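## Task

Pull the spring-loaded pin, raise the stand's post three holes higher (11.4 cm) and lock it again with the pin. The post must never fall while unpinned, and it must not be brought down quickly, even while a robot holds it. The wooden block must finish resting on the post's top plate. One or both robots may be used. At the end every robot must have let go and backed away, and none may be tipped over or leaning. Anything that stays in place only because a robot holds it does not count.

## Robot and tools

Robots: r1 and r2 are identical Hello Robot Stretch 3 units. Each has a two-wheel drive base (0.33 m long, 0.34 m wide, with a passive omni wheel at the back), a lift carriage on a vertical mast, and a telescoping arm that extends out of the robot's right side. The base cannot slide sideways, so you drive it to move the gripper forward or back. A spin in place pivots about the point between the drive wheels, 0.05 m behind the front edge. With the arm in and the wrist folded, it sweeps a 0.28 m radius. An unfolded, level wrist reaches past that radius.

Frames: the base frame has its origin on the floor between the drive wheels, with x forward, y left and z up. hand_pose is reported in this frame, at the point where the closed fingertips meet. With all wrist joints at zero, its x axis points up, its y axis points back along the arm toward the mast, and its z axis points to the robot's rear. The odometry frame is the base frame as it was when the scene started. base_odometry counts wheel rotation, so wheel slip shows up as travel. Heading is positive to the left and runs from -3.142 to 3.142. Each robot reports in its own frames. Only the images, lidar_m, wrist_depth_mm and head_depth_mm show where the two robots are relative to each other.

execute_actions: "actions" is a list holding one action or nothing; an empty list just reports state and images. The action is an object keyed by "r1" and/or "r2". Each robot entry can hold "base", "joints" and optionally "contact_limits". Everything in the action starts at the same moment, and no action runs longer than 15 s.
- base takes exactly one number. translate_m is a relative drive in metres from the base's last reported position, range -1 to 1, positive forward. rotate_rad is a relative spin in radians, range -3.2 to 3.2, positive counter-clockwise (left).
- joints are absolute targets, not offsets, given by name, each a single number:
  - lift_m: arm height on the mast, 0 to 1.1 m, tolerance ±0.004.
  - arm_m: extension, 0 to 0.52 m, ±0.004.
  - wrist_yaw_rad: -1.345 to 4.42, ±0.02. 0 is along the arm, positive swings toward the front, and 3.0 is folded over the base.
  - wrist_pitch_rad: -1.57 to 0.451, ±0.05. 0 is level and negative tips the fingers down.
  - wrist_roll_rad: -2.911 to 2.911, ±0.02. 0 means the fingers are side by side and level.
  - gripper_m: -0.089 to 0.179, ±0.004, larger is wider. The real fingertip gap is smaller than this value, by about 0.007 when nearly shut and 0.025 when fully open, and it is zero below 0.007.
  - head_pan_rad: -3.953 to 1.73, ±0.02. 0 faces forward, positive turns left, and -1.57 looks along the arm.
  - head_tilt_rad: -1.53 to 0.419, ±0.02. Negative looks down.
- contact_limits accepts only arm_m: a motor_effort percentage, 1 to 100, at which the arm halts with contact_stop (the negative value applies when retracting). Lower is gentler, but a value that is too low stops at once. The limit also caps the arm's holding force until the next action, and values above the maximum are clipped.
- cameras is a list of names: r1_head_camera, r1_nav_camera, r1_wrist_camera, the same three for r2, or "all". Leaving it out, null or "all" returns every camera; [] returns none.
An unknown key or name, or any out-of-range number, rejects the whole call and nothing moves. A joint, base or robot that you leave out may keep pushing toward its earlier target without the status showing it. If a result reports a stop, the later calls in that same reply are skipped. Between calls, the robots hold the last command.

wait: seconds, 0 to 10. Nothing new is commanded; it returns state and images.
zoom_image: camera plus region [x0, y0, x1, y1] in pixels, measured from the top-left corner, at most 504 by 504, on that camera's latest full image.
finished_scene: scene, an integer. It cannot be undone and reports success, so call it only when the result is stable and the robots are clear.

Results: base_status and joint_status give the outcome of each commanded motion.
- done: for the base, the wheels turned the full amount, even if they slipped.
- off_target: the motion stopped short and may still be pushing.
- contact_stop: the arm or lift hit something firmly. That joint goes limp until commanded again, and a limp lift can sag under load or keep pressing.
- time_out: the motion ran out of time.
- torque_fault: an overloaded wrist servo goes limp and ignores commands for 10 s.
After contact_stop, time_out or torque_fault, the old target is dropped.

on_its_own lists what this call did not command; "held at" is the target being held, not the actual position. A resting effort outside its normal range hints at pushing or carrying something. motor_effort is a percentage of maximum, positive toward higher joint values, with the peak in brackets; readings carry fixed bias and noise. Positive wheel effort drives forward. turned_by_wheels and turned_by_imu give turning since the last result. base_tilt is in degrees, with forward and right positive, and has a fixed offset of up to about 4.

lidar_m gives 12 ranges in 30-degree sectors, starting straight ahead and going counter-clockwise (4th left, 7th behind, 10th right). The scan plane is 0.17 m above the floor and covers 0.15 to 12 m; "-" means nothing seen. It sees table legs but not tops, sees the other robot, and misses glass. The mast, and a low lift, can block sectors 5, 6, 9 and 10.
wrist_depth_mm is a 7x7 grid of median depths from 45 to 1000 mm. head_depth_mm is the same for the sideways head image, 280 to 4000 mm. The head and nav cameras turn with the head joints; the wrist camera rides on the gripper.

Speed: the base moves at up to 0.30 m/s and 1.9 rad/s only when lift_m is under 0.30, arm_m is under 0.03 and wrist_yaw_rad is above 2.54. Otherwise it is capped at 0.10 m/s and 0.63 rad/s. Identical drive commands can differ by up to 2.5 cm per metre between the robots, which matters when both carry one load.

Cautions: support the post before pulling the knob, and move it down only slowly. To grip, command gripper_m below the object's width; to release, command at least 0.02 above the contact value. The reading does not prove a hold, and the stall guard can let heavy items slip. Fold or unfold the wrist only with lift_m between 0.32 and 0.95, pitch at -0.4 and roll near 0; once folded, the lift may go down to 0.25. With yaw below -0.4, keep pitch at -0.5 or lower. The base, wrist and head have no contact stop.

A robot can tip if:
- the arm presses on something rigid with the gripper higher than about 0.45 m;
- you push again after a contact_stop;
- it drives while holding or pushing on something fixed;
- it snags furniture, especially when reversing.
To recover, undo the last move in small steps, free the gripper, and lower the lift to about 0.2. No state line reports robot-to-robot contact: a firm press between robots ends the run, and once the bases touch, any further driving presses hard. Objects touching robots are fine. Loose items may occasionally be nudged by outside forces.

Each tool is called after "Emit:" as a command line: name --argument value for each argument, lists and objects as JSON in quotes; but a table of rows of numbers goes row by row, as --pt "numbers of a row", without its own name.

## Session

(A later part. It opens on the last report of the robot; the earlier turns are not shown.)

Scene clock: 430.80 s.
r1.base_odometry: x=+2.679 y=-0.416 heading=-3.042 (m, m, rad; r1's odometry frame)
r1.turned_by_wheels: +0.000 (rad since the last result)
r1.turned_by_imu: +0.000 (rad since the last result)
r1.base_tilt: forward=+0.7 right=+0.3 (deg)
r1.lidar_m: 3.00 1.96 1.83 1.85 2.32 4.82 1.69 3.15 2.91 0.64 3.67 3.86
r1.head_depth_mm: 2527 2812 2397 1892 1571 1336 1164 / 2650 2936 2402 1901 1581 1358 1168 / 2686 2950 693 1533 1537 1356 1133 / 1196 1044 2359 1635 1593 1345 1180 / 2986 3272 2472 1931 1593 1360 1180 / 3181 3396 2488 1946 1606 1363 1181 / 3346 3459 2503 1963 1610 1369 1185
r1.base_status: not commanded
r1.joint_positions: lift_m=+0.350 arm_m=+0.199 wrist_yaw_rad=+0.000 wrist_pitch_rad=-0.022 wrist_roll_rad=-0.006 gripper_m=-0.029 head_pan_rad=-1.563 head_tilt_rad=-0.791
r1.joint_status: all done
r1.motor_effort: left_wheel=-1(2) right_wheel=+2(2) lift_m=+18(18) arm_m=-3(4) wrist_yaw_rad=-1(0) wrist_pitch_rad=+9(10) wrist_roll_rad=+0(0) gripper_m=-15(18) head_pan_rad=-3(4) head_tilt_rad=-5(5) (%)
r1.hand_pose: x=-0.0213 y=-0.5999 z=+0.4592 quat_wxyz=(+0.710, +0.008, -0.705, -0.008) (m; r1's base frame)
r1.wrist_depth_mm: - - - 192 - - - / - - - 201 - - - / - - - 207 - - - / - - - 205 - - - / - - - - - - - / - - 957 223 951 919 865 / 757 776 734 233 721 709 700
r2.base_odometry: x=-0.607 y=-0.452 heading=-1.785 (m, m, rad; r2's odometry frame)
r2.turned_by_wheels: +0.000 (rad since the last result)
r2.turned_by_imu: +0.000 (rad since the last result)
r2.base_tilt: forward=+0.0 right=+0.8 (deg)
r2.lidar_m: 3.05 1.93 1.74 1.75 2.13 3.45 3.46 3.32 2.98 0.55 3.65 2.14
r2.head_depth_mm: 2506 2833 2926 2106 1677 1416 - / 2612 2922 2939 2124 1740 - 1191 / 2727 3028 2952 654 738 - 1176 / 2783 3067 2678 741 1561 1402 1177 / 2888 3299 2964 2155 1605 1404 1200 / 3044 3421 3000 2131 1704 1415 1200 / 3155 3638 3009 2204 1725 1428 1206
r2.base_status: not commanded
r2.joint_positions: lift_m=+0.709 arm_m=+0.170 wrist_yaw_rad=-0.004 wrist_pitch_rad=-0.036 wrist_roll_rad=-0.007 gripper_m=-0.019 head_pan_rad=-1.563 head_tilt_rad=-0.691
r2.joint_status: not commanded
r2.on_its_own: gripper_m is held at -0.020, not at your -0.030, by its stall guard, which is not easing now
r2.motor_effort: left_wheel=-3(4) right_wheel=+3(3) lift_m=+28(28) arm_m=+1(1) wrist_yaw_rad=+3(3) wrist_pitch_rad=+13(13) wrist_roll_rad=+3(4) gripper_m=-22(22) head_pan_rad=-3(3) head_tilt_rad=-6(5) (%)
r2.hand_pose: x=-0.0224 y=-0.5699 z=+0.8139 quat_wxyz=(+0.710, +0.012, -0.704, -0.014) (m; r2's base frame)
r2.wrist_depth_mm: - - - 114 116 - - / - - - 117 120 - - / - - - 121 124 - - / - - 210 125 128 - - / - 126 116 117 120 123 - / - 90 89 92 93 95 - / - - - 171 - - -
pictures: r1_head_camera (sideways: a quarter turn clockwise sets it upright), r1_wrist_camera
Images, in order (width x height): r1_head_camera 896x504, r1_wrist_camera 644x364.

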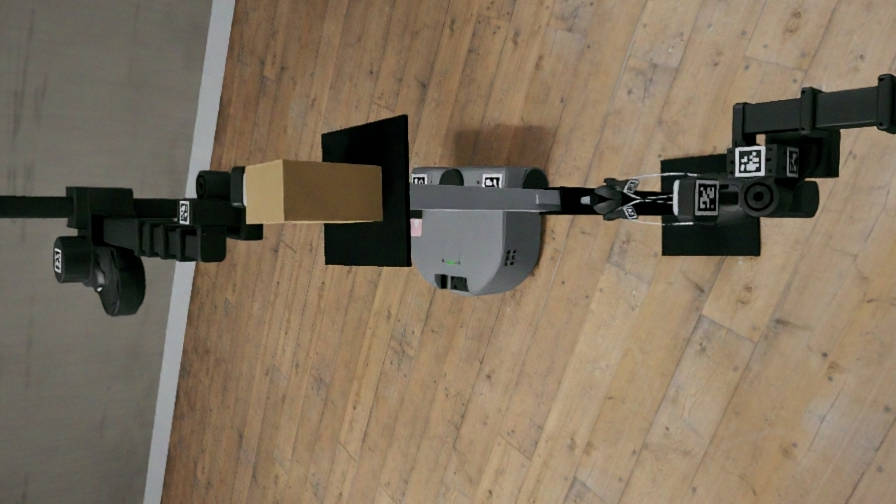

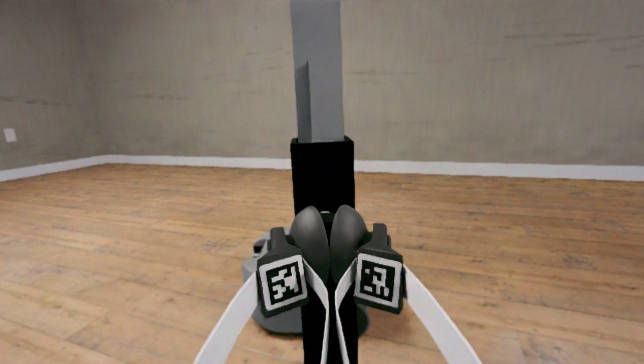

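Emit:
execute_actions --actions '[{"r1": {"joints": {"gripper_m": 0.038}}}]' --cameras '[]'

Emit:
execute_actions --actions '[{"r1": {"joints": {"arm_m": 0.226}, "contact_limits": {"arm_m": 10}}}]' --cameras '["r1_wrist_camera", "r1_head_camera"]'

Emit:
zoom_image --camera "r1_head_camera" --region '[520, 140, 700, 260]'

Scene clock: 468.77 s.
r1.base_odometry: x=+2.679 y=-0.416 heading=-3.042 (m, m, rad; r1's odometry frame)
r1.turned_by_wheels: +0.000 (rad since the last result)
r1.turned_by_imu: +0.000 (rad since the last result)
r1.base_tilt: forward=+0.6 right=+0.2 (deg)
r1.lidar_m: 2.99 1.96 1.83 1.85 2.32 4.81 1.69 3.13 2.92 0.64 3.67 3.86
r1.head_depth_mm: 2556 2829 2394 1889 1569 1334 1163 / 2650 2925 2411 1895 1574 1357 1165 / 2658 2980 694 1536 1510 1359 1133 / 1197 1040 2358 1641 1591 1353 1176 / 2981 3256 2458 1938 1599 1351 1181 / 3183 3379 2478 1954 1602 1364 1183 / 3344 3439 2495 1957 1613 1368 1187
r1.base_status: not commanded
r1.joint_positions: lift_m=+0.350 arm_m=+0.199 wrist_yaw_rad=+0.000 wrist_pitch_rad=-0.022 wrist_roll_rad=-0.006 gripper_m=+0.038 head_pan_rad=-1.563 head_tilt_rad=-0.791
r1.joint_status: all done
r1.motor_effort: left_wheel=-2(2) right_wheel=+2(2) lift_m=+18(18) arm_m=-3(3) wrist_yaw_rad=+0(1) wrist_pitch_rad=+9(9) wrist_roll_rad=+0(0) gripper_m=+0(79) head_pan_rad=-3(3) head_tilt_rad=-6(6) (%)
r1.hand_pose: x=-0.0213 y=-0.5999 z=+0.4592 quat_wxyz=(+0.710, +0.008, -0.705, -0.008) (m; r1's base frame)
r1.wrist_depth_mm: - - - 193 - - - / - - - 200 - - - / - - - 207 - - - / - - - 206 - - - / - - - 210 - - - / - - - 222 - 888 886 / 773 763 732 234 714 695 689
r2.base_odometry: x=-0.607 y=-0.452 heading=-1.785 (m, m, rad; r2's odometry frame)
r2.turned_by_wheels: +0.000 (rad since the last result)
r2.turned_by_imu: -0.001 (rad since the last result)
r2.base_tilt: forward=+0.0 right=+0.8 (deg)
r2.lidar_m: 3.06 1.94 1.74 1.75 2.12 3.45 3.48 3.34 2.98 0.55 3.67 2.14
r2.head_depth_mm: 2506 2813 2914 2130 1681 1424 - / 2617 2889 2865 2129 1736 - 1189 / 2672 3010 2928 654 737 - 1163 / 2793 3033 2646 737 1559 1403 1178 / 2910 3253 2954 2160 1618 1405 1207 / 3083 3418 3002 2191 1707 1410 1198 / 3186 3650 2953 2163 1711 1421 1207
r2.base_status: not commanded
r2.joint_positions: lift_m=+0.709 arm_m=+0.170 wrist_yaw_rad=-0.004 wrist_pitch_rad=-0.036 wrist_roll_rad=-0.007 gripper_m=-0.019 head_pan_rad=-1.563 head_tilt_rad=-0.691
r2.joint_status: not commanded
r2.on_its_own: gripper_m is held at -0.020, not at your -0.030, by its stall guard, which is not easing now
r2.motor_effort: left_wheel=-4(3) right_wheel=+3(3) lift_m=+28(28) arm_m=+2(2) wrist_yaw_rad=+3(3) wrist_pitch_rad=+13(13) wrist_roll_rad=+4(4) gripper_m=-23(22) head_pan_rad=-2(3) head_tilt_rad=-6(6) (%)
r2.hand_pose: x=-0.0224 y=-0.5699 z=+0.8139 quat_wxyz=(+0.710, +0.012, -0.704, -0.014) (m; r2's base frame)
r2.wrist_depth_mm: - - - 113 116 - - / - - - 117 120 - - / - - - 121 125 - - / - - 211 124 128 - - / - 126 116 118 120 123 - / - 90 89 92 93 95 - / - - - 170 - - -
pictures: none
No camera images: the call's "cameras" was empty. Leave "cameras" out to get every camera's image.

Scene clock: 469.93 s.
r1.base_odometry: x=+2.679 y=-0.416 heading=-3.042 (m, m, rad; r1's odometry frame)
r1.turned_by_wheels: +0.000 (rad since the last result)
r1.turned_by_imu: +0.000 (rad since the last result)
r1.base_tilt: forward=+0.6 right=+0.1 (deg)
r1.lidar_m: 2.99 1.96 1.83 1.85 2.32 4.82 1.69 3.15 2.92 0.64 3.70 3.85
r1.head_depth_mm: 2541 2821 2395 1898 1566 1333 1162 / 2660 2935 2412 1902 1573 1371 1168 / 2683 2965 695 1532 1472 1395 1151 / 1197 1040 2356 1626 1581 1338 1176 / 2997 3312 2465 1941 1588 1359 1180 / 3190 3452 2465 1941 1594 1354 1185 / 3315 3445 2508 1957 1616 1367 1184
r1.base_status: not commanded
r1.joint_positions: lift_m=+0.350 arm_m=+0.226 wrist_yaw_rad=+0.000 wrist_pitch_rad=-0.022 wrist_roll_rad=-0.006 gripper_m=+0.038 head_pan_rad=-1.563 head_tilt_rad=-0.791
r1.joint_status: all done
r1.motor_effort: left_wheel=-2(1) right_wheel=+2(2) lift_m=+18(18) arm_m=+4(3) wrist_yaw_rad=-1(1) wrist_pitch_rad=+10(9) wrist_roll_rad=+0(0) gripper_m=+0(0) head_pan_rad=-3(3) head_tilt_rad=-6(5) (%)
r1.contact_limits: arm_m 10 (drawing in: default 26, maximum 43; extending or still: default 36, maximum 59)
r1.hand_pose: x=-0.0213 y=-0.6263 z=+0.4592 quat_wxyz=(+0.710, +0.008, -0.705, -0.008) (m; r1's base frame)
r1.wrist_depth_mm: - - - 168 - - - / - - - 175 - - - / - - - 179 - - - / - - - 178 - - - / - - - 180 - - - / - - - 191 - 932 906 / 783 758 724 201 718 692 708
r2.base_odometry: x=-0.607 y=-0.452 heading=-1.785 (m, m, rad; r2's odometry frame)
r2.turned_by_wheels: +0.000 (rad since the last result)
r2.turned_by_imu: +0.000 (rad since the last result)
r2.base_tilt: forward=+0.1 right=+0.8 (deg)
r2.lidar_m: 3.06 1.93 1.74 1.75 2.13 3.45 3.48 3.31 2.98 0.55 3.64 2.14
r2.head_depth_mm: 2533 2793 2934 2115 1689 1432 - / 2615 2888 2938 2145 1732 - 1194 / 2696 3024 2961 653 740 - 1173 / 2758 3030 2670 739 1561 1402 1170 / 2943 3275 2972 2158 1618 1412 1199 / 3050 3488 3013 2158 1724 1415 1204 / 3173 3607 3036 2173 1724 1410 1205
r2.base_status: not commanded
r2.joint_positions: lift_m=+0.709 arm_m=+0.170 wrist_yaw_rad=-0.004 wrist_pitch_rad=-0.036 wrist_roll_rad=-0.007 gripper_m=-0.019 head_pan_rad=-1.563 head_tilt_rad=-0.691
r2.joint_status: not commanded
r2.on_its_own: gripper_m is held at -0.020, not at your -0.030, by its stall guard, which is not easing now
r2.motor_effort: left_wheel=-3(4) right_wheel=+3(3) lift_m=+28(28) arm_m=+2(2) wrist_yaw_rad=+3(3) wrist_pitch_rad=+13(13) wrist_roll_rad=+4(4) gripper_m=-23(22) head_pan_rad=-3(2) head_tilt_rad=-6(5) (%)
r2.hand_pose: x=-0.0224 y=-0.5699 z=+0.8139 quat_wxyz=(+0.710, +0.012, -0.704, -0.014) (m; r2's base frame)
r2.wrist_depth_mm: - - - 114 116 - - / - - - 117 120 - - / - - - 121 124 - - / - - 210 124 129 - - / - 126 116 118 120 122 - / - 90 89 92 93 95 - / - - - 169 - - -
pictures: r1_head_camera (sideways: a quarter turn clockwise sets it upright), r1_wrist_camera
Images, in order (width x height): r1_head_camera 896x504, r1_wrist_camera 644x364.

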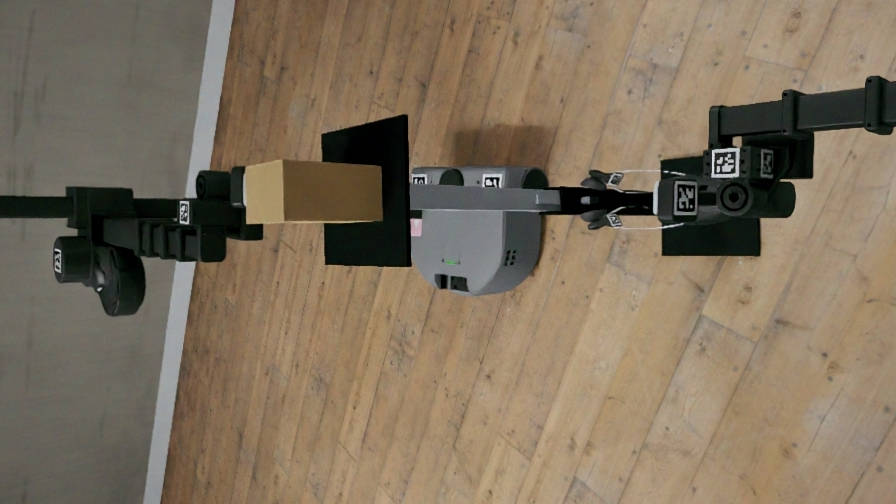

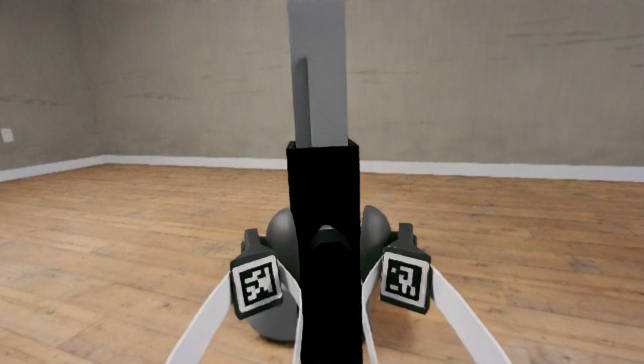

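Region (520, 140, 700, 260) of r1_head_camera's 896x504 image, scaled by 2.800, with more detail than that image has.

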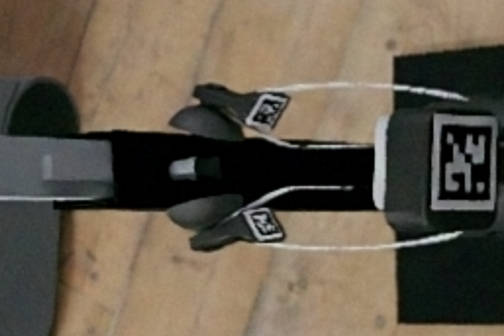

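Emit:
execute_actions --actions '[{"r1": {"joints": {"gripper_m": -0.04}}}]' --cameras '["r1_wrist_camera"]'

Emit:
execute_actions --actions '[{"r1": {"joints": {"arm_m": 0.216}}}]' --cameras '["r1_wrist_camera", "r1_head_camera"]'

Emit:
zoom_image --camera "r1_head_camera" --region '[520, 140, 700, 260]'

Scene clock: 481.87 s.
r1.base_odometry: x=+2.679 y=-0.416 heading=-3.042 (m, m, rad; r1's odometry frame)
r1.turned_by_wheels: +0.000 (rad since the last result)
r1.turned_by_imu: +0.000 (rad since the last result)
r1.base_tilt: forward=+0.6 right=+0.3 (deg)
r1.lidar_m: 2.99 1.96 1.83 1.85 2.33 4.83 1.69 3.16 2.92 0.64 3.67 3.85
r1.head_depth_mm: 2542 2822 2383 1900 1565 1336 1165 / 2670 2928 2417 1901 1582 1366 1167 / 2665 2978 694 1539 1503 - 1153 / 1196 1044 2344 1630 1595 1339 1173 / 3005 3239 2451 1935 1597 1353 1183 / 3168 3397 2469 1950 1600 1360 1184 / 3337 3451 2486 1960 1604 1373 1188
r1.base_status: not commanded
r1.joint_positions: lift_m=+0.350 arm_m=+0.226 wrist_yaw_rad=+0.000 wrist_pitch_rad=-0.020 wrist_roll_rad=-0.006 gripper_m=-0.039 head_pan_rad=-1.563 head_tilt_rad=-0.791
r1.joint_status: all done
r1.motor_effort: left_wheel=-2(3) right_wheel=+3(3) lift_m=+18(19) arm_m=-2(4) wrist_yaw_rad=-1(1) wrist_pitch_rad=+8(9) wrist_roll_rad=+0(0) gripper_m=-23(97) head_pan_rad=-3(3) head_tilt_rad=-6(6) (%)
r1.hand_pose: x=-0.0214 y=-0.6269 z=+0.4596 quat_wxyz=(+0.710, +0.007, -0.705, -0.007) (m; r1's base frame)
r1.wrist_depth_mm: - - - 167 - - - / - - - 174 - - - / - - - 180 - - - / - - - 177 - - - / - - - 179 - - - / - - - 190 957 905 890 / 752 768 725 200 725 709 708
r2.base_odometry: x=-0.607 y=-0.452 heading=-1.785 (m, m, rad; r2's odometry frame)
r2.turned_by_wheels: +0.000 (rad since the last result)
r2.turned_by_imu: -0.001 (rad since the last result)
r2.base_tilt: forward=+0.0 right=+0.8 (deg)
r2.lidar_m: 3.07 1.93 1.74 1.75 2.13 3.45 3.47 3.35 2.98 0.55 3.65 2.14
r2.head_depth_mm: 2542 2776 2904 2113 1693 1432 - / 2638 2921 2910 2121 1750 - 1184 / 2698 3020 2913 652 741 - 1170 / 2797 3010 2685 736 1566 1412 1176 / 2919 3260 2962 2161 1601 1405 1200 / 3054 3444 2995 2178 1703 1409 1203 / 3182 3608 2994 2183 1723 1417 1206
r2.base_status: not commanded
r2.joint_positions: lift_m=+0.709 arm_m=+0.170 wrist_yaw_rad=-0.004 wrist_pitch_rad=-0.036 wrist_roll_rad=-0.007 gripper_m=-0.019 head_pan_rad=-1.563 head_tilt_rad=-0.691
r2.joint_status: not commanded
r2.on_its_own: gripper_m is held at -0.020, not at your -0.030, by its stall guard, which is not easing now
r2.motor_effort: left_wheel=-3(4) right_wheel=+3(3) lift_m=+28(28) arm_m=+2(2) wrist_yaw_rad=+3(3) wrist_pitch_rad=+13(13) wrist_roll_rad=+4(4) gripper_m=-22(22) head_pan_rad=-3(3) head_tilt_rad=-6(5) (%)
r2.hand_pose: x=-0.0224 y=-0.5699 z=+0.8139 quat_wxyz=(+0.710, +0.012, -0.704, -0.014) (m; r2's base frame)
r2.wrist_depth_mm: - - - 114 116 - - / - - - 117 120 - - / - - - 121 124 - - / - - 210 125 129 - - / - 126 116 118 120 122 - / - 90 89 92 93 95 - / - - - 170 - - -
pictures: r1_wrist_camera
Images, in order (width x height): r1_wrist_camera 644x364.

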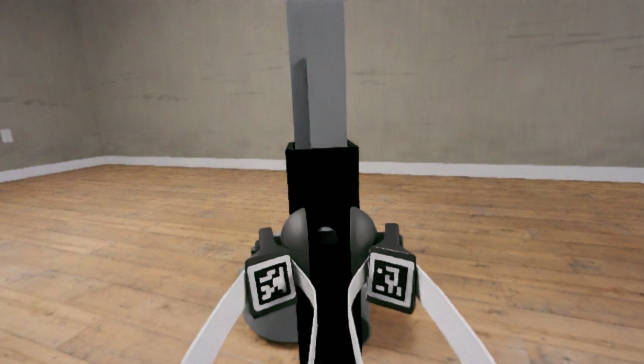

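Scene clock: 482.70 s.
r1.base_odometry: x=+2.679 y=-0.416 heading=-3.042 (m, m, rad; r1's odometry frame)
r1.turned_by_wheels: +0.000 (rad since the last result)
r1.turned_by_imu: +0.000 (rad since the last result)
r1.base_tilt: forward=+0.6 right=+0.2 (deg)
r1.lidar_m: 2.98 1.96 1.83 1.85 2.32 4.82 1.69 3.16 2.91 0.64 3.67 3.84
r1.head_depth_mm: 2546 2832 2392 1904 1569 1337 1164 / 2635 2948 2396 1899 1577 1373 1164 / 2674 2941 694 1542 1502 1374 1149 / 1200 1046 2351 1636 1589 1345 1171 / 2976 3290 2455 1936 1596 1357 1178 / 3181 3437 2476 1948 1603 1361 1185 / 3312 3454 2493 1965 1610 1367 1188
r1.base_status: not commanded
r1.joint_positions: lift_m=+0.350 arm_m=+0.216 wrist_yaw_rad=+0.000 wrist_pitch_rad=-0.017 wrist_roll_rad=-0.006 gripper_m=-0.036 head_pan_rad=-1.563 head_tilt_rad=-0.791
r1.joint_status: all done
r1.motor_effort: left_wheel=-1(3) right_wheel=+3(2) lift_m=+18(18) arm_m=-5(9) wrist_yaw_rad=+0(0) wrist_pitch_rad=+7(9) wrist_roll_rad=+0(0) gripper_m=-21(23) head_pan_rad=-3(3) head_tilt_rad=-5(6) (%)
r1.hand_pose: x=-0.0214 y=-0.6172 z=+0.4604 quat_wxyz=(+0.710, +0.006, -0.705, -0.006) (m; r1's base frame)
r1.wrist_depth_mm: - - - 177 - - - / - - - 184 - - - / - - - 188 - - - / - - - 188 - - - / - - - 189 - - - / - - - 204 958 921 919 / 779 763 722 214 700 722 698
r2.base_odometry: x=-0.607 y=-0.452 heading=-1.785 (m, m, rad; r2's odometry frame)
r2.turned_by_wheels: +0.000 (rad since the last result)
r2.turned_by_imu: +0.000 (rad since the last result)
r2.base_tilt: forward=+0.0 right=+0.8 (deg)
r2.lidar_m: 3.05 1.94 1.74 1.76 2.13 3.47 3.47 3.35 2.98 0.55 3.68 2.14
r2.head_depth_mm: 2531 2788 2885 2120 1683 1426 - / 2628 2899 2912 2144 1745 - 1186 / 2693 3075 2922 654 739 - 1162 / 2774 3043 2668 735 1560 1390 1170 / 2932 3244 2957 2175 1616 1409 1192 / 3017 3483 2952 2202 1709 1411 1208 / 3206 3559 3000 2171 1722 1415 1207
r2.base_status: not commanded
r2.joint_positions: lift_m=+0.709 arm_m=+0.170 wrist_yaw_rad=-0.004 wrist_pitch_rad=-0.036 wrist_roll_rad=-0.007 gripper_m=-0.019 head_pan_rad=-1.563 head_tilt_rad=-0.691
r2.joint_status: not commanded
r2.on_its_own: gripper_m is held at -0.020, not at your -0.030, by its stall guard, which is not easing now
r2.motor_effort: left_wheel=-4(3) right_wheel=+3(3) lift_m=+28(28) arm_m=+2(2) wrist_yaw_rad=+2(3) wrist_pitch_rad=+13(12) wrist_roll_rad=+4(4) gripper_m=-23(22) head_pan_rad=-2(3) head_tilt_rad=-6(6) (%)
r2.hand_pose: x=-0.0224 y=-0.5699 z=+0.8139 quat_wxyz=(+0.710, +0.012, -0.704, -0.014) (m; r2's base frame)
r2.wrist_depth_mm: - - - 113 116 - - / - - - 117 121 - - / - - - 121 124 - - / - - 209 125 128 - - / - 126 116 118 120 122 - / - 90 89 92 93 95 - / - - - 170 - - -
pictures: r1_head_camera (sideways: a quarter turn clockwise sets it upright), r1_wrist_camera
Images, in order (width x height): r1_head_camera 896x504, r1_wrist_camera 644x364.

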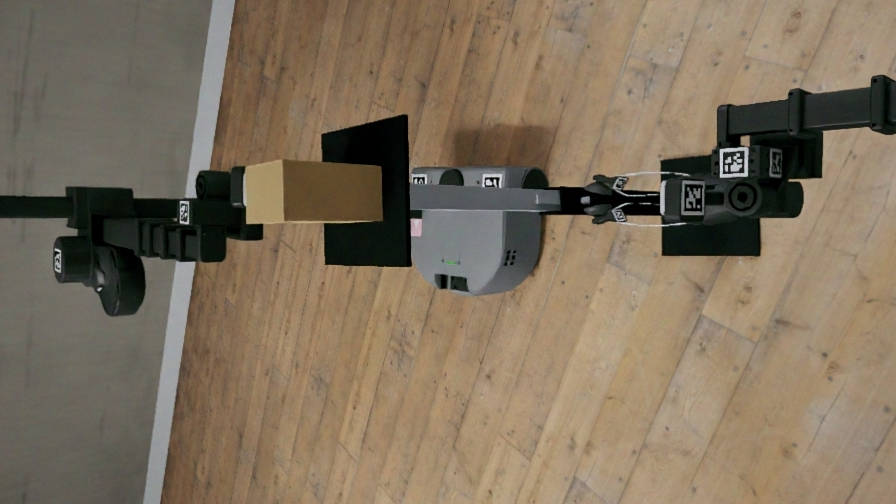

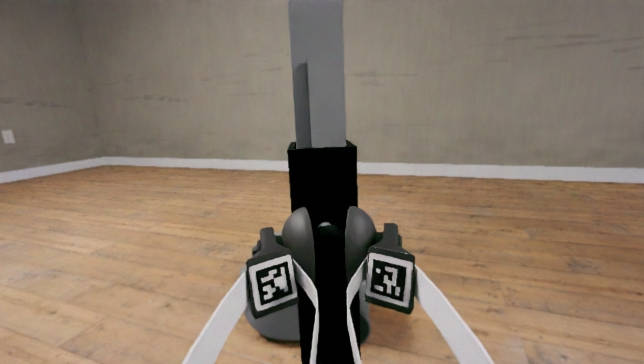

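Region (520, 140, 700, 260) of r1_head_camera's 896x504 image, scaled by 2.800, with more detail than that image has.

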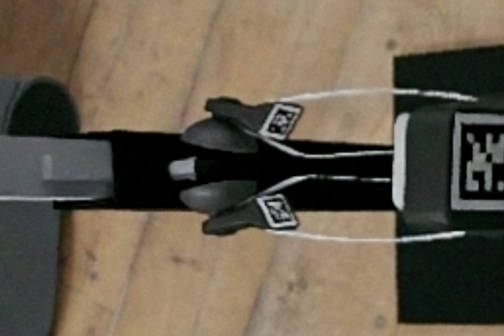

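Emit:
execute_actions --actions '[{"r1": {"joints": {"gripper_m": 0.038}}, "r2": {"joints": {"lift_m": 0.715}}}]' --cameras '[]'

Emit:
execute_actions --actions '[{"r1": {"joints": {"arm_m": 0.229}, "contact_limits": {"arm_m": 10}}, "r2": {"joints": {"lift_m": 0.72}}}]' --cameras '["r1_wrist_camera", "r2_wrist_camera"]'

Scene clock: 495.73 s.
r1.base_odometry: x=+2.679 y=-0.416 heading=-3.042 (m, m, rad; r1's odometry frame)
r1.turned_by_wheels: +0.000 (rad since the last result)
r1.turned_by_imu: +0.000 (rad since the last result)
r1.base_tilt: forward=+0.6 right=+0.3 (deg)
r1.lidar_m: 2.99 1.96 1.83 1.85 2.32 4.82 1.68 3.14 2.91 0.64 3.68 3.86
r1.head_depth_mm: 2539 2811 2402 1897 1571 1335 1166 / 2639 2952 2421 1911 1584 1370 1166 / 2675 2936 695 1536 1469 1374 1150 / 1193 1043 2362 1635 1583 1348 1173 / 3037 3277 2462 1934 1600 1360 1179 / 3195 3407 2482 1940 1602 1361 1178 / 3366 3413 2489 1965 1612 1367 1186
r1.base_status: not commanded
r1.joint_positions: lift_m=+0.350 arm_m=+0.216 wrist_yaw_rad=+0.000 wrist_pitch_rad=-0.019 wrist_roll_rad=-0.006 gripper_m=+0.038 head_pan_rad=-1.563 head_tilt_rad=-0.791
r1.joint_status: all done
r1.motor_effort: left_wheel=-2(2) right_wheel=+2(2) lift_m=+18(18) arm_m=-3(5) wrist_yaw_rad=+0(0) wrist_pitch_rad=+8(8) wrist_roll_rad=+0(0) gripper_m=+0(78) head_pan_rad=-3(3) head_tilt_rad=-5(5) (%)
r1.hand_pose: x=-0.0214 y=-0.6170 z=+0.4600 quat_wxyz=(+0.710, +0.007, -0.705, -0.007) (m; r1's base frame)
r1.wrist_depth_mm: - - - 178 - - - / - - - 183 - - - / - - - 188 - - - / - - - 187 - - - / - - - 191 - - - / - - - 201 - 919 888 / 784 743 721 211 727 712 694
r2.base_odometry: x=-0.607 y=-0.452 heading=-1.785 (m, m, rad; r2's odometry frame)
r2.turned_by_wheels: +0.000 (rad since the last result)
r2.turned_by_imu: -0.001 (rad since the last result)
r2.base_tilt: forward=+0.0 right=+0.8 (deg)
r2.lidar_m: 3.07 1.94 1.74 1.75 2.13 3.46 3.48 3.33 2.98 0.56 3.65 2.14
r2.head_depth_mm: 2516 2787 2860 2110 1678 1449 - / 2629 2863 2925 2131 1751 - 1188 / 2715 3019 2924 654 1157 - 1167 / 2782 3057 1545 738 1566 1405 1171 / 2950 3311 2945 2150 1619 1412 1191 / 3051 3465 3026 2204 1715 1410 1199 / 3155 3554 2955 2187 1717 1421 1202
r2.base_status: not commanded
r2.joint_positions: lift_m=+0.715 arm_m=+0.170 wrist_yaw_rad=-0.004 wrist_pitch_rad=-0.057 wrist_roll_rad=-0.007 gripper_m=-0.019 head_pan_rad=-1.563 head_tilt_rad=-0.691
r2.joint_status: all done
r2.on_its_own: gripper_m is held at -0.020, not at your -0.030, by its stall guard, which is not easing now
r2.motor_effort: left_wheel=-3(4) right_wheel=+3(3) lift_m=+30(30) arm_m=+1(2) wrist_yaw_rad=+3(3) wrist_pitch_rad=+19(21) wrist_roll_rad=+4(4) gripper_m=-23(22) head_pan_rad=-2(2) head_tilt_rad=-5(6) (%)
r2.hand_pose: x=-0.0224 y=-0.5692 z=+0.8145 quat_wxyz=(+0.709, +0.019, -0.704, -0.022) (m; r2's base frame)
r2.wrist_depth_mm: - - - 112 114 - - / - - - 116 119 - - / - - - 120 124 - - / - - 206 124 129 - - / - 129 119 121 122 125 - / - 88 89 95 93 99 - / - - - 172 - - -
pictures: none
No camera images: the call's "cameras" was empty. Leave "cameras" out to get every camera's image.

Scene clock: 496.63 s.
r1.base_odometry: x=+2.679 y=-0.416 heading=-3.042 (m, m, rad; r1's odometry frame)
r1.turned_by_wheels: +0.000 (rad since the last result)
r1.turned_by_imu: +0.000 (rad since the last result)
r1.base_tilt: forward=+0.7 right=+0.3 (deg)
r1.lidar_m: 2.99 1.96 1.83 1.85 2.32 4.82 1.69 3.13 2.91 0.64 3.67 3.85
r1.head_depth_mm: 2546 2799 2386 1890 1565 1341 1162 / 2644 2941 2396 1908 1580 1368 1177 / 2682 2919 695 1536 1468 1396 1151 / 1187 1037 2347 1632 1594 1343 1174 / 2972 3284 2462 1940 1602 1352 1179 / 3166 3434 2479 1955 1607 1363 1187 / 3353 3452 2495 1959 1618 1367 1187
r1.base_status: not commanded
r1.joint_positions: lift_m=+0.350 arm_m=+0.229 wrist_yaw_rad=+0.000 wrist_pitch_rad=-0.019 wrist_roll_rad=-0.006 gripper_m=+0.038 head_pan_rad=-1.563 head_tilt_rad=-0.791
r1.joint_status: all done
r1.motor_effort: left_wheel=-2(2) right_wheel=+2(2) lift_m=+18(18) arm_m=+4(4) wrist_yaw_rad=+0(0) wrist_pitch_rad=+8(8) wrist_roll_rad=+0(0) gripper_m=+0(0) head_pan_rad=-4(3) head_tilt_rad=-5(5) (%)
r1.contact_limits: arm_m 10 (drawing in: default 26, maximum 43; extending or still: default 36, maximum 59)
r1.hand_pose: x=-0.0214 y=-0.6294 z=+0.4599 quat_wxyz=(+0.710, +0.007, -0.705, -0.007) (m; r1's base frame)
r1.wrist_depth_mm: - - - 165 - - - / - - - 171 - - - / - - - 176 - - - / - - - 175 - - - / - - - 178 - - - / - - - 188 - 895 868 / 795 753 712 197 717 713 712
r2.base_odometry: x=-0.607 y=-0.452 heading=-1.785 (m, m, rad; r2's odometry frame)
r2.turned_by_wheels: +0.000 (rad since the last result)
r2.turned_by_imu: +0.000 (rad since the last result)
r2.base_tilt: forward=+0.0 right=+0.8 (deg)
r2.lidar_m: 3.06 1.93 1.74 1.75 2.13 3.45 3.48 3.32 2.98 0.55 3.65 2.14
r2.head_depth_mm: 2534 2778 2894 2113 1688 1424 - / 2635 2935 2887 2135 1735 - 1196 / 2729 3090 2952 656 639 - 1165 / 2784 3045 1537 736 1556 1399 1175 / 2921 3324 2969 2137 1611 1409 1198 / 3029 3461 2956 2203 1709 1413 1203 / 3172 3618 2998 2194 1718 1418 1207
r2.base_status: not commanded
r2.joint_positions: lift_m=+0.719 arm_m=+0.170 wrist_yaw_rad=-0.004 wrist_pitch_rad=-0.075 wrist_roll_rad=-0.007 gripper_m=-0.019 head_pan_rad=-1.563 head_tilt_rad=-0.691
r2.joint_status: all done
r2.on_its_own: gripper_m is held at -0.020, not at your -0.030, by its stall guard, which is not easing now
r2.motor_effort: left_wheel=-3(3) right_wheel=+3(3) lift_m=+31(31) arm_m=+1(1) wrist_yaw_rad=+3(2) wrist_pitch_rad=+26(27) wrist_roll_rad=+4(4) gripper_m=-23(23) head_pan_rad=-3(3) head_tilt_rad=-6(6) (%)
r2.hand_pose: x=-0.0224 y=-0.5686 z=+0.8151 quat_wxyz=(+0.709, +0.025, -0.704, -0.028) (m; r2's base frame)
r2.wrist_depth_mm: - - - 111 113 - - / - - - 115 118 - - / - - - 119 123 - - / - - 202 124 128 - - / - 130 121 123 125 127 - / - 90 91 92 94 101 - / - - - 174 - - -
pictures: r1_wrist_camera, r2_wrist_camera
Images, in order (width x height): r1_wrist_camera 644x364, r2_wrist_camera 644x364.

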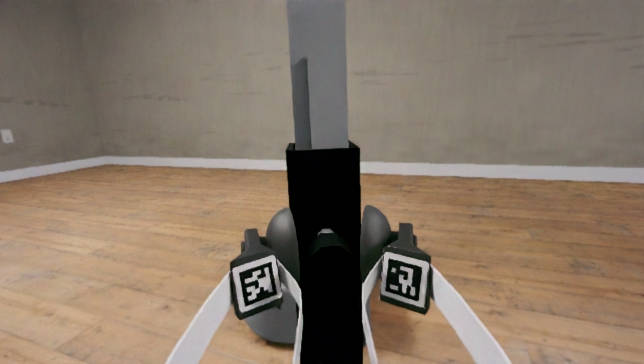

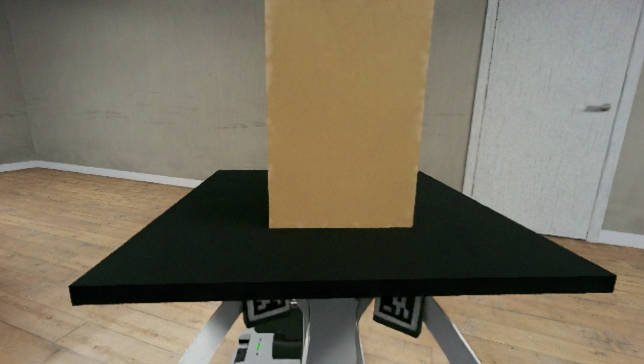

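Emit:
execute_actions --actions '[{"r1": {"joints": {"gripper_m": -0.036}}}]' --cameras '[]'

Emit:
execute_actions --actions '[{"r1": {"joints": {"arm_m": 0.223}}}]' --cameras '["r1_wrist_camera", "r1_head_camera"]'

Emit:
zoom_image --camera "r1_head_camera" --region '[520, 140, 700, 260]'

Scene clock: 535.80 s.
r1.base_odometry: x=+2.679 y=-0.416 heading=-3.042 (m, m, rad; r1's odometry frame)
r1.turned_by_wheels: +0.000 (rad since the last result)
r1.turned_by_imu: +0.000 (rad since the last result)
r1.base_tilt: forward=+0.7 right=+0.2 (deg)
r1.lidar_m: 2.98 1.96 1.83 1.85 2.32 4.82 1.69 3.16 2.92 0.64 3.68 3.86
r1.head_depth_mm: 2558 2827 2406 1888 1569 1334 1159 / 2651 2937 2410 1895 1572 1371 1179 / 2669 2899 695 1545 1505 - 1149 / 1185 1040 2358 1632 1586 1344 1171 / 2976 3239 2455 1935 1598 1356 1177 / 3219 3391 2471 1956 1605 1365 1184 / 3367 3454 2489 1958 1610 1365 1185
r1.base_status: not commanded
r1.joint_positions: lift_m=+0.350 arm_m=+0.229 wrist_yaw_rad=+0.005 wrist_pitch_rad=-0.020 wrist_roll_rad=-0.006 gripper_m=-0.035 head_pan_rad=-1.563 head_tilt_rad=-0.791
r1.joint_status: all done
r1.motor_effort: left_wheel=-2(1) right_wheel=+3(2) lift_m=+18(18) arm_m=+4(4) wrist_yaw_rad=-6(6) wrist_pitch_rad=+8(8) wrist_roll_rad=+0(0) gripper_m=-22(98) head_pan_rad=-3(3) head_tilt_rad=-5(5) (%)
r1.hand_pose: x=-0.0203 y=-0.6294 z=+0.4597 quat_wxyz=(+0.710, +0.009, -0.705, -0.006) (m; r1's base frame)
r1.wrist_depth_mm: - - - 166 - - - / - - - 171 - - - / - - - 175 - - - / - - - 174 - - - / - - - 178 - - - / - - - 190 971 883 889 / 774 752 728 198 716 708 688
r2.base_odometry: x=-0.607 y=-0.452 heading=-1.785 (m, m, rad; r2's odometry frame)
r2.turned_by_wheels: +0.000 (rad since the last result)
r2.turned_by_imu: -0.001 (rad since the last result)
r2.base_tilt: forward=+0.1 right=+0.8 (deg)
r2.lidar_m: 3.06 1.94 1.74 1.75 2.12 3.44 3.47 3.32 2.97 0.55 3.63 2.14
r2.head_depth_mm: 2502 2808 2865 2118 1681 1419 - / 2607 2897 2894 2131 1721 - 1189 / 2696 3051 2921 654 638 - 1165 / 2750 3029 1545 739 1556 1403 1171 / 2914 3341 2959 2148 1612 1414 1202 / 3081 3469 2952 2176 1712 1414 1200 / 3212 3638 2973 2217 1716 1422 1210
r2.base_status: not commanded
r2.joint_positions: lift_m=+0.719 arm_m=+0.170 wrist_yaw_rad=-0.004 wrist_pitch_rad=-0.075 wrist_roll_rad=-0.007 gripper_m=-0.019 head_pan_rad=-1.563 head_tilt_rad=-0.691
r2.joint_status: not commanded
r2.on_its_own: gripper_m is held at -0.020, not at your -0.030, by its stall guard, which is not easing now
r2.motor_effort: left_wheel=-3(4) right_wheel=+3(3) lift_m=+30(31) arm_m=+1(1) wrist_yaw_rad=+3(3) wrist_pitch_rad=+26(26) wrist_roll_rad=+4(4) gripper_m=-22(22) head_pan_rad=-3(3) head_tilt_rad=-6(6) (%)
r2.hand_pose: x=-0.0224 y=-0.5686 z=+0.8151 quat_wxyz=(+0.709, +0.025, -0.704, -0.028) (m; r2's base frame)
r2.wrist_depth_mm: - - - 110 113 - - / - - - 115 118 - - / - - - 119 123 - - / - - 202 124 128 - - / - 130 121 123 125 127 - / - 90 91 93 94 102 - / - - - 174 - - -
pictures: none
No camera images: the call's "cameras" was empty. Leave "cameras" out to get every camera's image.

Scene clock: 536.50 s.
r1.base_odometry: x=+2.679 y=-0.416 heading=-3.042 (m, m, rad; r1's odometry frame)
r1.turned_by_wheels: +0.000 (rad since the last result)
r1.turned_by_imu: +0.000 (rad since the last result)
r1.base_tilt: forward=+0.6 right=+0.3 (deg)
r1.lidar_m: 2.98 1.97 1.83 1.85 2.32 4.82 1.69 3.16 2.91 0.64 3.69 3.85
r1.head_depth_mm: 2539 2820 2408 1896 1558 1335 1159 / 2641 2938 2414 1896 1577 1376 1169 / 2687 2897 694 1537 1509 1384 1149 / 1184 1039 2367 1640 1587 1341 1177 / 2980 3276 2448 1930 1598 1354 1181 / 3174 3423 2476 1952 1606 1358 1183 / 3363 3420 2488 1949 1613 1368 1187
r1.base_status: not commanded
r1.joint_positions: lift_m=+0.350 arm_m=+0.224 wrist_yaw_rad=+0.001 wrist_pitch_rad=-0.017 wrist_roll_rad=-0.006 gripper_m=-0.032 head_pan_rad=-1.563 head_tilt_rad=-0.791
r1.joint_status: all done
r1.motor_effort: left_wheel=-2(1) right_wheel=+2(4) lift_m=+18(18) arm_m=-7(9) wrist_yaw_rad=-1(6) wrist_pitch_rad=+7(8) wrist_roll_rad=+0(0) gripper_m=-20(23) head_pan_rad=-3(3) head_tilt_rad=-5(5) (%)
r1.hand_pose: x=-0.0213 y=-0.6244 z=+0.4605 quat_wxyz=(+0.710, +0.006, -0.705, -0.006) (m; r1's base frame)
r1.wrist_depth_mm: - - - 170 - - - / - - - 175 - - - / - - - 181 - - - / - - - 179 - - - / - - - 183 - - - / - - - 194 979 939 903 / 781 766 715 203 729 732 691
r2.base_odometry: x=-0.607 y=-0.452 heading=-1.785 (m, m, rad; r2's odometry frame)
r2.turned_by_wheels: +0.000 (rad since the last result)
r2.turned_by_imu: +0.000 (rad since the last result)
r2.base_tilt: forward=+0.0 right=+0.8 (deg)
r2.lidar_m: 3.05 1.93 1.74 1.75 2.12 3.45 3.48 3.33 2.97 0.55 3.66 2.14
r2.head_depth_mm: 2520 2799 2896 2124 1687 1430 - / 2620 2872 2903 2140 1745 - 1189 / 2728 3036 2900 653 639 - 1167 / 2753 3069 1551 737 1552 1409 1174 / 2953 3308 2917 2160 1612 1407 1201 / 3033 3443 2964 2183 1719 1411 1202 / 3178 3601 3034 2201 1726 1422 1208
r2.base_status: not commanded
r2.joint_positions: lift_m=+0.719 arm_m=+0.170 wrist_yaw_rad=-0.004 wrist_pitch_rad=-0.075 wrist_roll_rad=-0.007 gripper_m=-0.019 head_pan_rad=-1.563 head_tilt_rad=-0.691
r2.joint_status: not commanded
r2.on_its_own: gripper_m is held at -0.020, not at your -0.030, by its stall guard, which is not easing now
r2.motor_effort: left_wheel=-3(3) right_wheel=+3(3) lift_m=+30(31) arm_m=+1(1) wrist_yaw_rad=+2(3) wrist_pitch_rad=+26(26) wrist_roll_rad=+4(4) gripper_m=-22(22) head_pan_rad=-3(2) head_tilt_rad=-5(6) (%)
r2.hand_pose: x=-0.0224 y=-0.5686 z=+0.8151 quat_wxyz=(+0.709, +0.025, -0.704, -0.028) (m; r2's base frame)
r2.wrist_depth_mm: - - - 111 113 - - / - - - 115 118 - - / - - - 119 123 - - / - - 202 124 128 - - / - 131 121 123 124 127 - / - 90 91 92 94 101 - / - - - 175 - - -
pictures: r1_head_camera (sideways: a quarter turn clockwise sets it upright), r1_wrist_camera
Images, in order (width x height): r1_head_camera 896x504, r1_wrist_camera 644x364.

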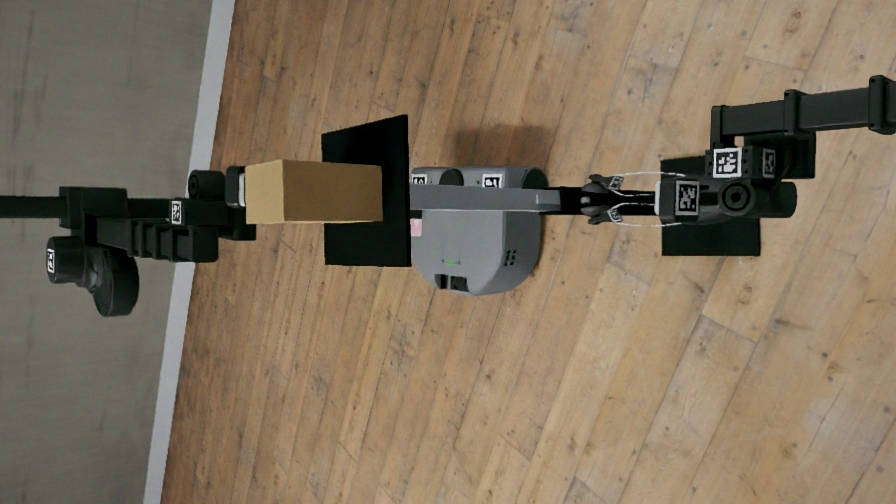

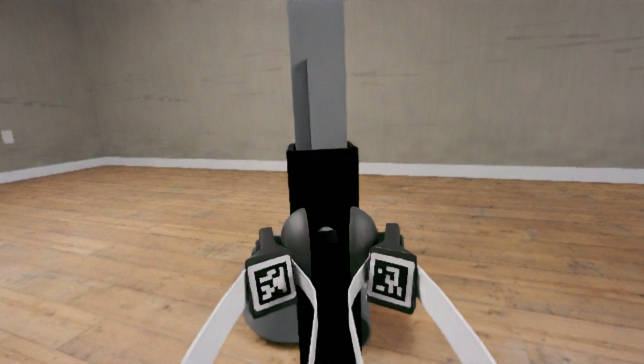

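Region (520, 140, 700, 260) of r1_head_camera's 896x504 image, scaled by 2.800, with more detail than that image has.

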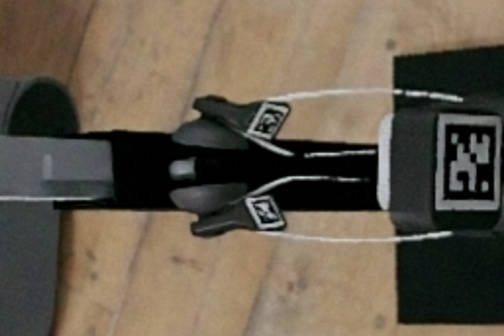

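Emit:
execute_actions --actions '[{"r2": {"joints": {"lift_m": 0.725}}}]' --cameras '[]'

Emit:
execute_actions --actions '[{"r2": {"joints": {"lift_m": 0.73}}}]' --cameras '["r1_head_camera"]'

Emit:
zoom_image --camera "r1_head_camera" --region '[520, 140, 700, 260]'

Scene clock: 545.00 s.
r1.base_odometry: x=+2.679 y=-0.416 heading=-3.042 (m, m, rad; r1's odometry frame)
r1.turned_by_wheels: +0.000 (rad since the last result)
r1.turned_by_imu: +0.000 (rad since the last result)
r1.base_tilt: forward=+0.6 right=+0.2 (deg)
r1.lidar_m: 2.99 1.97 1.83 1.85 2.32 4.82 1.69 3.15 2.92 0.64 3.68 3.84
r1.head_depth_mm: 2548 2828 2388 1887 1568 1334 1162 / 2649 2919 2410 1901 1576 1374 1170 / 2693 2918 693 1538 1508 1386 1150 / 1177 1003 2349 1637 1586 1344 1170 / 3009 3260 2460 1942 1591 1355 1177 / 3176 3385 2482 1950 1602 1362 1179 / 3327 3437 2491 1973 1616 1369 1185
r1.base_status: not commanded
r1.joint_positions: lift_m=+0.350 arm_m=+0.224 wrist_yaw_rad=+0.001 wrist_pitch_rad=-0.017 wrist_roll_rad=-0.006 gripper_m=-0.032 head_pan_rad=-1.563 head_tilt_rad=-0.791
r1.joint_status: not commanded
r1.motor_effort: left_wheel=-2(1) right_wheel=+2(2) lift_m=+18(19) arm_m=-7(7) wrist_yaw_rad=-1(1) wrist_pitch_rad=+7(7) wrist_roll_rad=+0(0) gripper_m=-20(20) head_pan_rad=-3(3) head_tilt_rad=-5(5) (%)
r1.hand_pose: x=-0.0213 y=-0.6244 z=+0.4605 quat_wxyz=(+0.710, +0.006, -0.705, -0.006) (m; r1's base frame)
r1.wrist_depth_mm: - - - 170 - - - / - - - 176 - - - / - - - 181 - - - / - - - 180 - - - / - - - 183 - - - / - - - 194 957 906 888 / 784 757 708 202 729 723 701
r2.base_odometry: x=-0.607 y=-0.452 heading=-1.785 (m, m, rad; r2's odometry frame)
r2.turned_by_wheels: +0.000 (rad since the last result)
r2.turned_by_imu: -0.001 (rad since the last result)
r2.base_tilt: forward=+0.0 right=+0.8 (deg)
r2.lidar_m: 3.03 1.94 1.74 1.75 2.13 3.45 3.49 3.34 2.98 0.55 3.64 2.14
r2.head_depth_mm: 2527 2811 2876 2125 1713 - - / 2595 2894 2909 2122 1742 - 1191 / 2713 3009 2925 654 - - 1168 / 2766 3050 1541 736 1546 1398 1176 / 2915 3318 2990 2176 1617 1403 1198 / 2994 3420 2958 2185 1717 1412 1202 / 3163 3660 2988 2196 1714 1417 1203
r2.base_status: not commanded
r2.joint_positions: lift_m=+0.724 arm_m=+0.170 wrist_yaw_rad=-0.004 wrist_pitch_rad=-0.091 wrist_roll_rad=-0.007 gripper_m=-0.019 head_pan_rad=-1.563 head_tilt_rad=-0.691
r2.joint_status: all done
r2.on_its_own: gripper_m is held at -0.020, not at your -0.030, by its stall guard, which is not easing now
r2.motor_effort: left_wheel=-3(3) right_wheel=+3(3) lift_m=+31(31) arm_m=+1(1) wrist_yaw_rad=+3(3) wrist_pitch_rad=+32(33) wrist_roll_rad=+4(3) gripper_m=-22(23) head_pan_rad=-3(3) head_tilt_rad=-6(6) (%)
r2.hand_pose: x=-0.0224 y=-0.5678 z=+0.8158 quat_wxyz=(+0.709, +0.031, -0.704, -0.034) (m; r2's base frame)
r2.wrist_depth_mm: - - - 110 113 - - / - - - 114 117 - - / - - - 119 123 - - / - - 200 124 129 - - / - - 123 126 127 129 - / - 88 94 95 96 98 - / - - - 177 - - -
pictures: none
No camera images: the call's "cameras" was empty. Leave "cameras" out to get every camera's image.

Scene clock: 545.60 s.
r1.base_odometry: x=+2.679 y=-0.416 heading=-3.042 (m, m, rad; r1's odometry frame)
r1.turned_by_wheels: +0.000 (rad since the last result)
r1.turned_by_imu: +0.000 (rad since the last result)
r1.base_tilt: forward=+0.6 right=+0.3 (deg)
r1.lidar_m: 2.98 1.96 1.83 1.85 2.32 4.80 1.68 3.14 2.92 0.64 3.67 3.85
r1.head_depth_mm: 2567 2805 2402 1906 1574 1338 1163 / 2661 2943 2423 1901 1577 1366 1165 / 2686 2870 694 1531 1505 1384 1150 / 1169 999 2378 1631 1581 1345 1175 / 2988 3296 2459 1928 1600 1355 1177 / 3202 3402 2481 1949 1600 1359 1179 / 3348 3480 2480 1961 1606 1369 1186
r1.base_status: not commanded
r1.joint_positions: lift_m=+0.350 arm_m=+0.224 wrist_yaw_rad=+0.001 wrist_pitch_rad=-0.017 wrist_roll_rad=-0.006 gripper_m=-0.032 head_pan_rad=-1.563 head_tilt_rad=-0.791
r1.joint_status: not commanded
r1.motor_effort: left_wheel=-2(2) right_wheel=+2(3) lift_m=+18(18) arm_m=-7(7) wrist_yaw_rad=-1(1) wrist_pitch_rad=+7(7) wrist_roll_rad=+0(0) gripper_m=-20(20) head_pan_rad=-3(3) head_tilt_rad=-5(5) (%)
r1.hand_pose: x=-0.0213 y=-0.6244 z=+0.4605 quat_wxyz=(+0.710, +0.006, -0.705, -0.006) (m; r1's base frame)
r1.wrist_depth_mm: - - - 171 - - - / - - - 176 - - - / - - - 181 - - - / - - - 181 - - - / - - - 183 - - - / - - - 194 - 940 888 / 786 785 715 203 716 704 693
r2.base_odometry: x=-0.607 y=-0.452 heading=-1.785 (m, m, rad; r2's odometry frame)
r2.turned_by_wheels: +0.000 (rad since the last result)
r2.turned_by_imu: +0.000 (rad since the last result)
r2.base_tilt: forward=+0.1 right=+0.9 (deg)
r2.lidar_m: 3.05 1.93 1.74 1.76 2.13 3.45 3.49 3.34 2.98 0.56 3.65 2.14
r2.head_depth_mm: 2531 2773 2851 2112 1729 - - / 2603 2917 2889 2111 1747 - 1185 / 2707 3045 2928 654 - - 1165 / 2770 3052 1548 740 1553 1388 1173 / 2958 3302 2979 2185 1623 1405 1201 / 3037 3403 3005 2178 1725 1414 1205 / 3204 3559 2980 2185 1729 1418 1206
r2.base_status: not commanded
r2.joint_positions: lift_m=+0.729 arm_m=+0.170 wrist_yaw_rad=-0.004 wrist_pitch_rad=-0.108 wrist_roll_rad=-0.007 gripper_m=-0.019 head_pan_rad=-1.563 head_tilt_rad=-0.691
r2.joint_status: all done
r2.on_its_own: gripper_m is held at -0.020, not at your -0.030, by its stall guard, which is not easing now; wrist_pitch_rad is at rest, and its effort (+38) is outside its rest range (-20 to +32)
r2.motor_effort: left_wheel=-3(4) right_wheel=+3(3) lift_m=+32(32) arm_m=+1(1) wrist_yaw_rad=+3(3) wrist_pitch_rad=+38(38) wrist_roll_rad=+4(4) gripper_m=-22(22) head_pan_rad=-2(3) head_tilt_rad=-5(5) (%)
r2.hand_pose: x=-0.0224 y=-0.5670 z=+0.8166 quat_wxyz=(+0.709, +0.037, -0.703, -0.039) (m; r2's base frame)
r2.wrist_depth_mm: - - - 109 112 - - / - - - 114 116 - - / - - - 119 123 - - / - - 199 125 128 - - / - - 126 127 130 131 - / - 91 92 98 99 100 - / - - - 180 - - -
pictures: r1_head_camera (sideways: a quarter turn clockwise sets it upright)
Images, in order (width x height): r1_head_camera 896x504.

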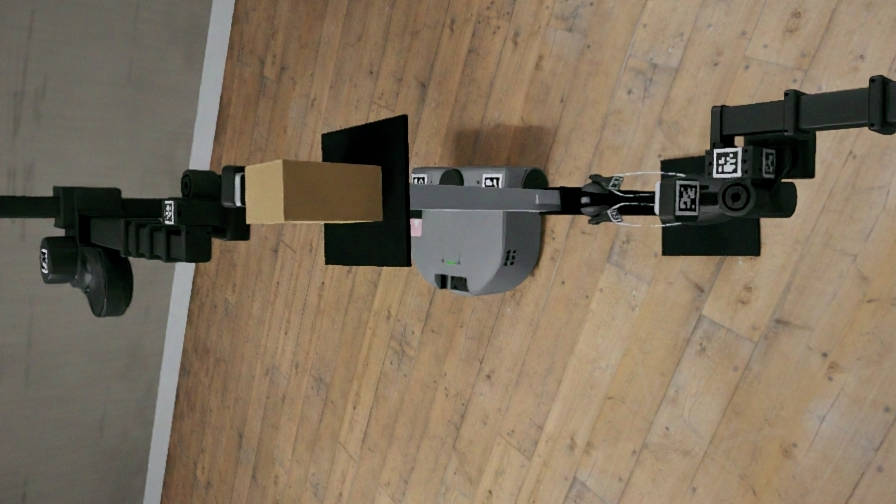

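Region (520, 140, 700, 260) of r1_head_camera's 896x504 image, scaled by 2.800, with more detail than that image has.

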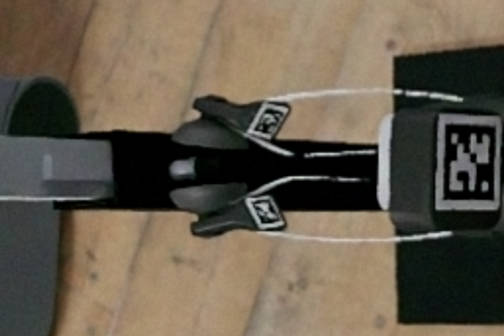

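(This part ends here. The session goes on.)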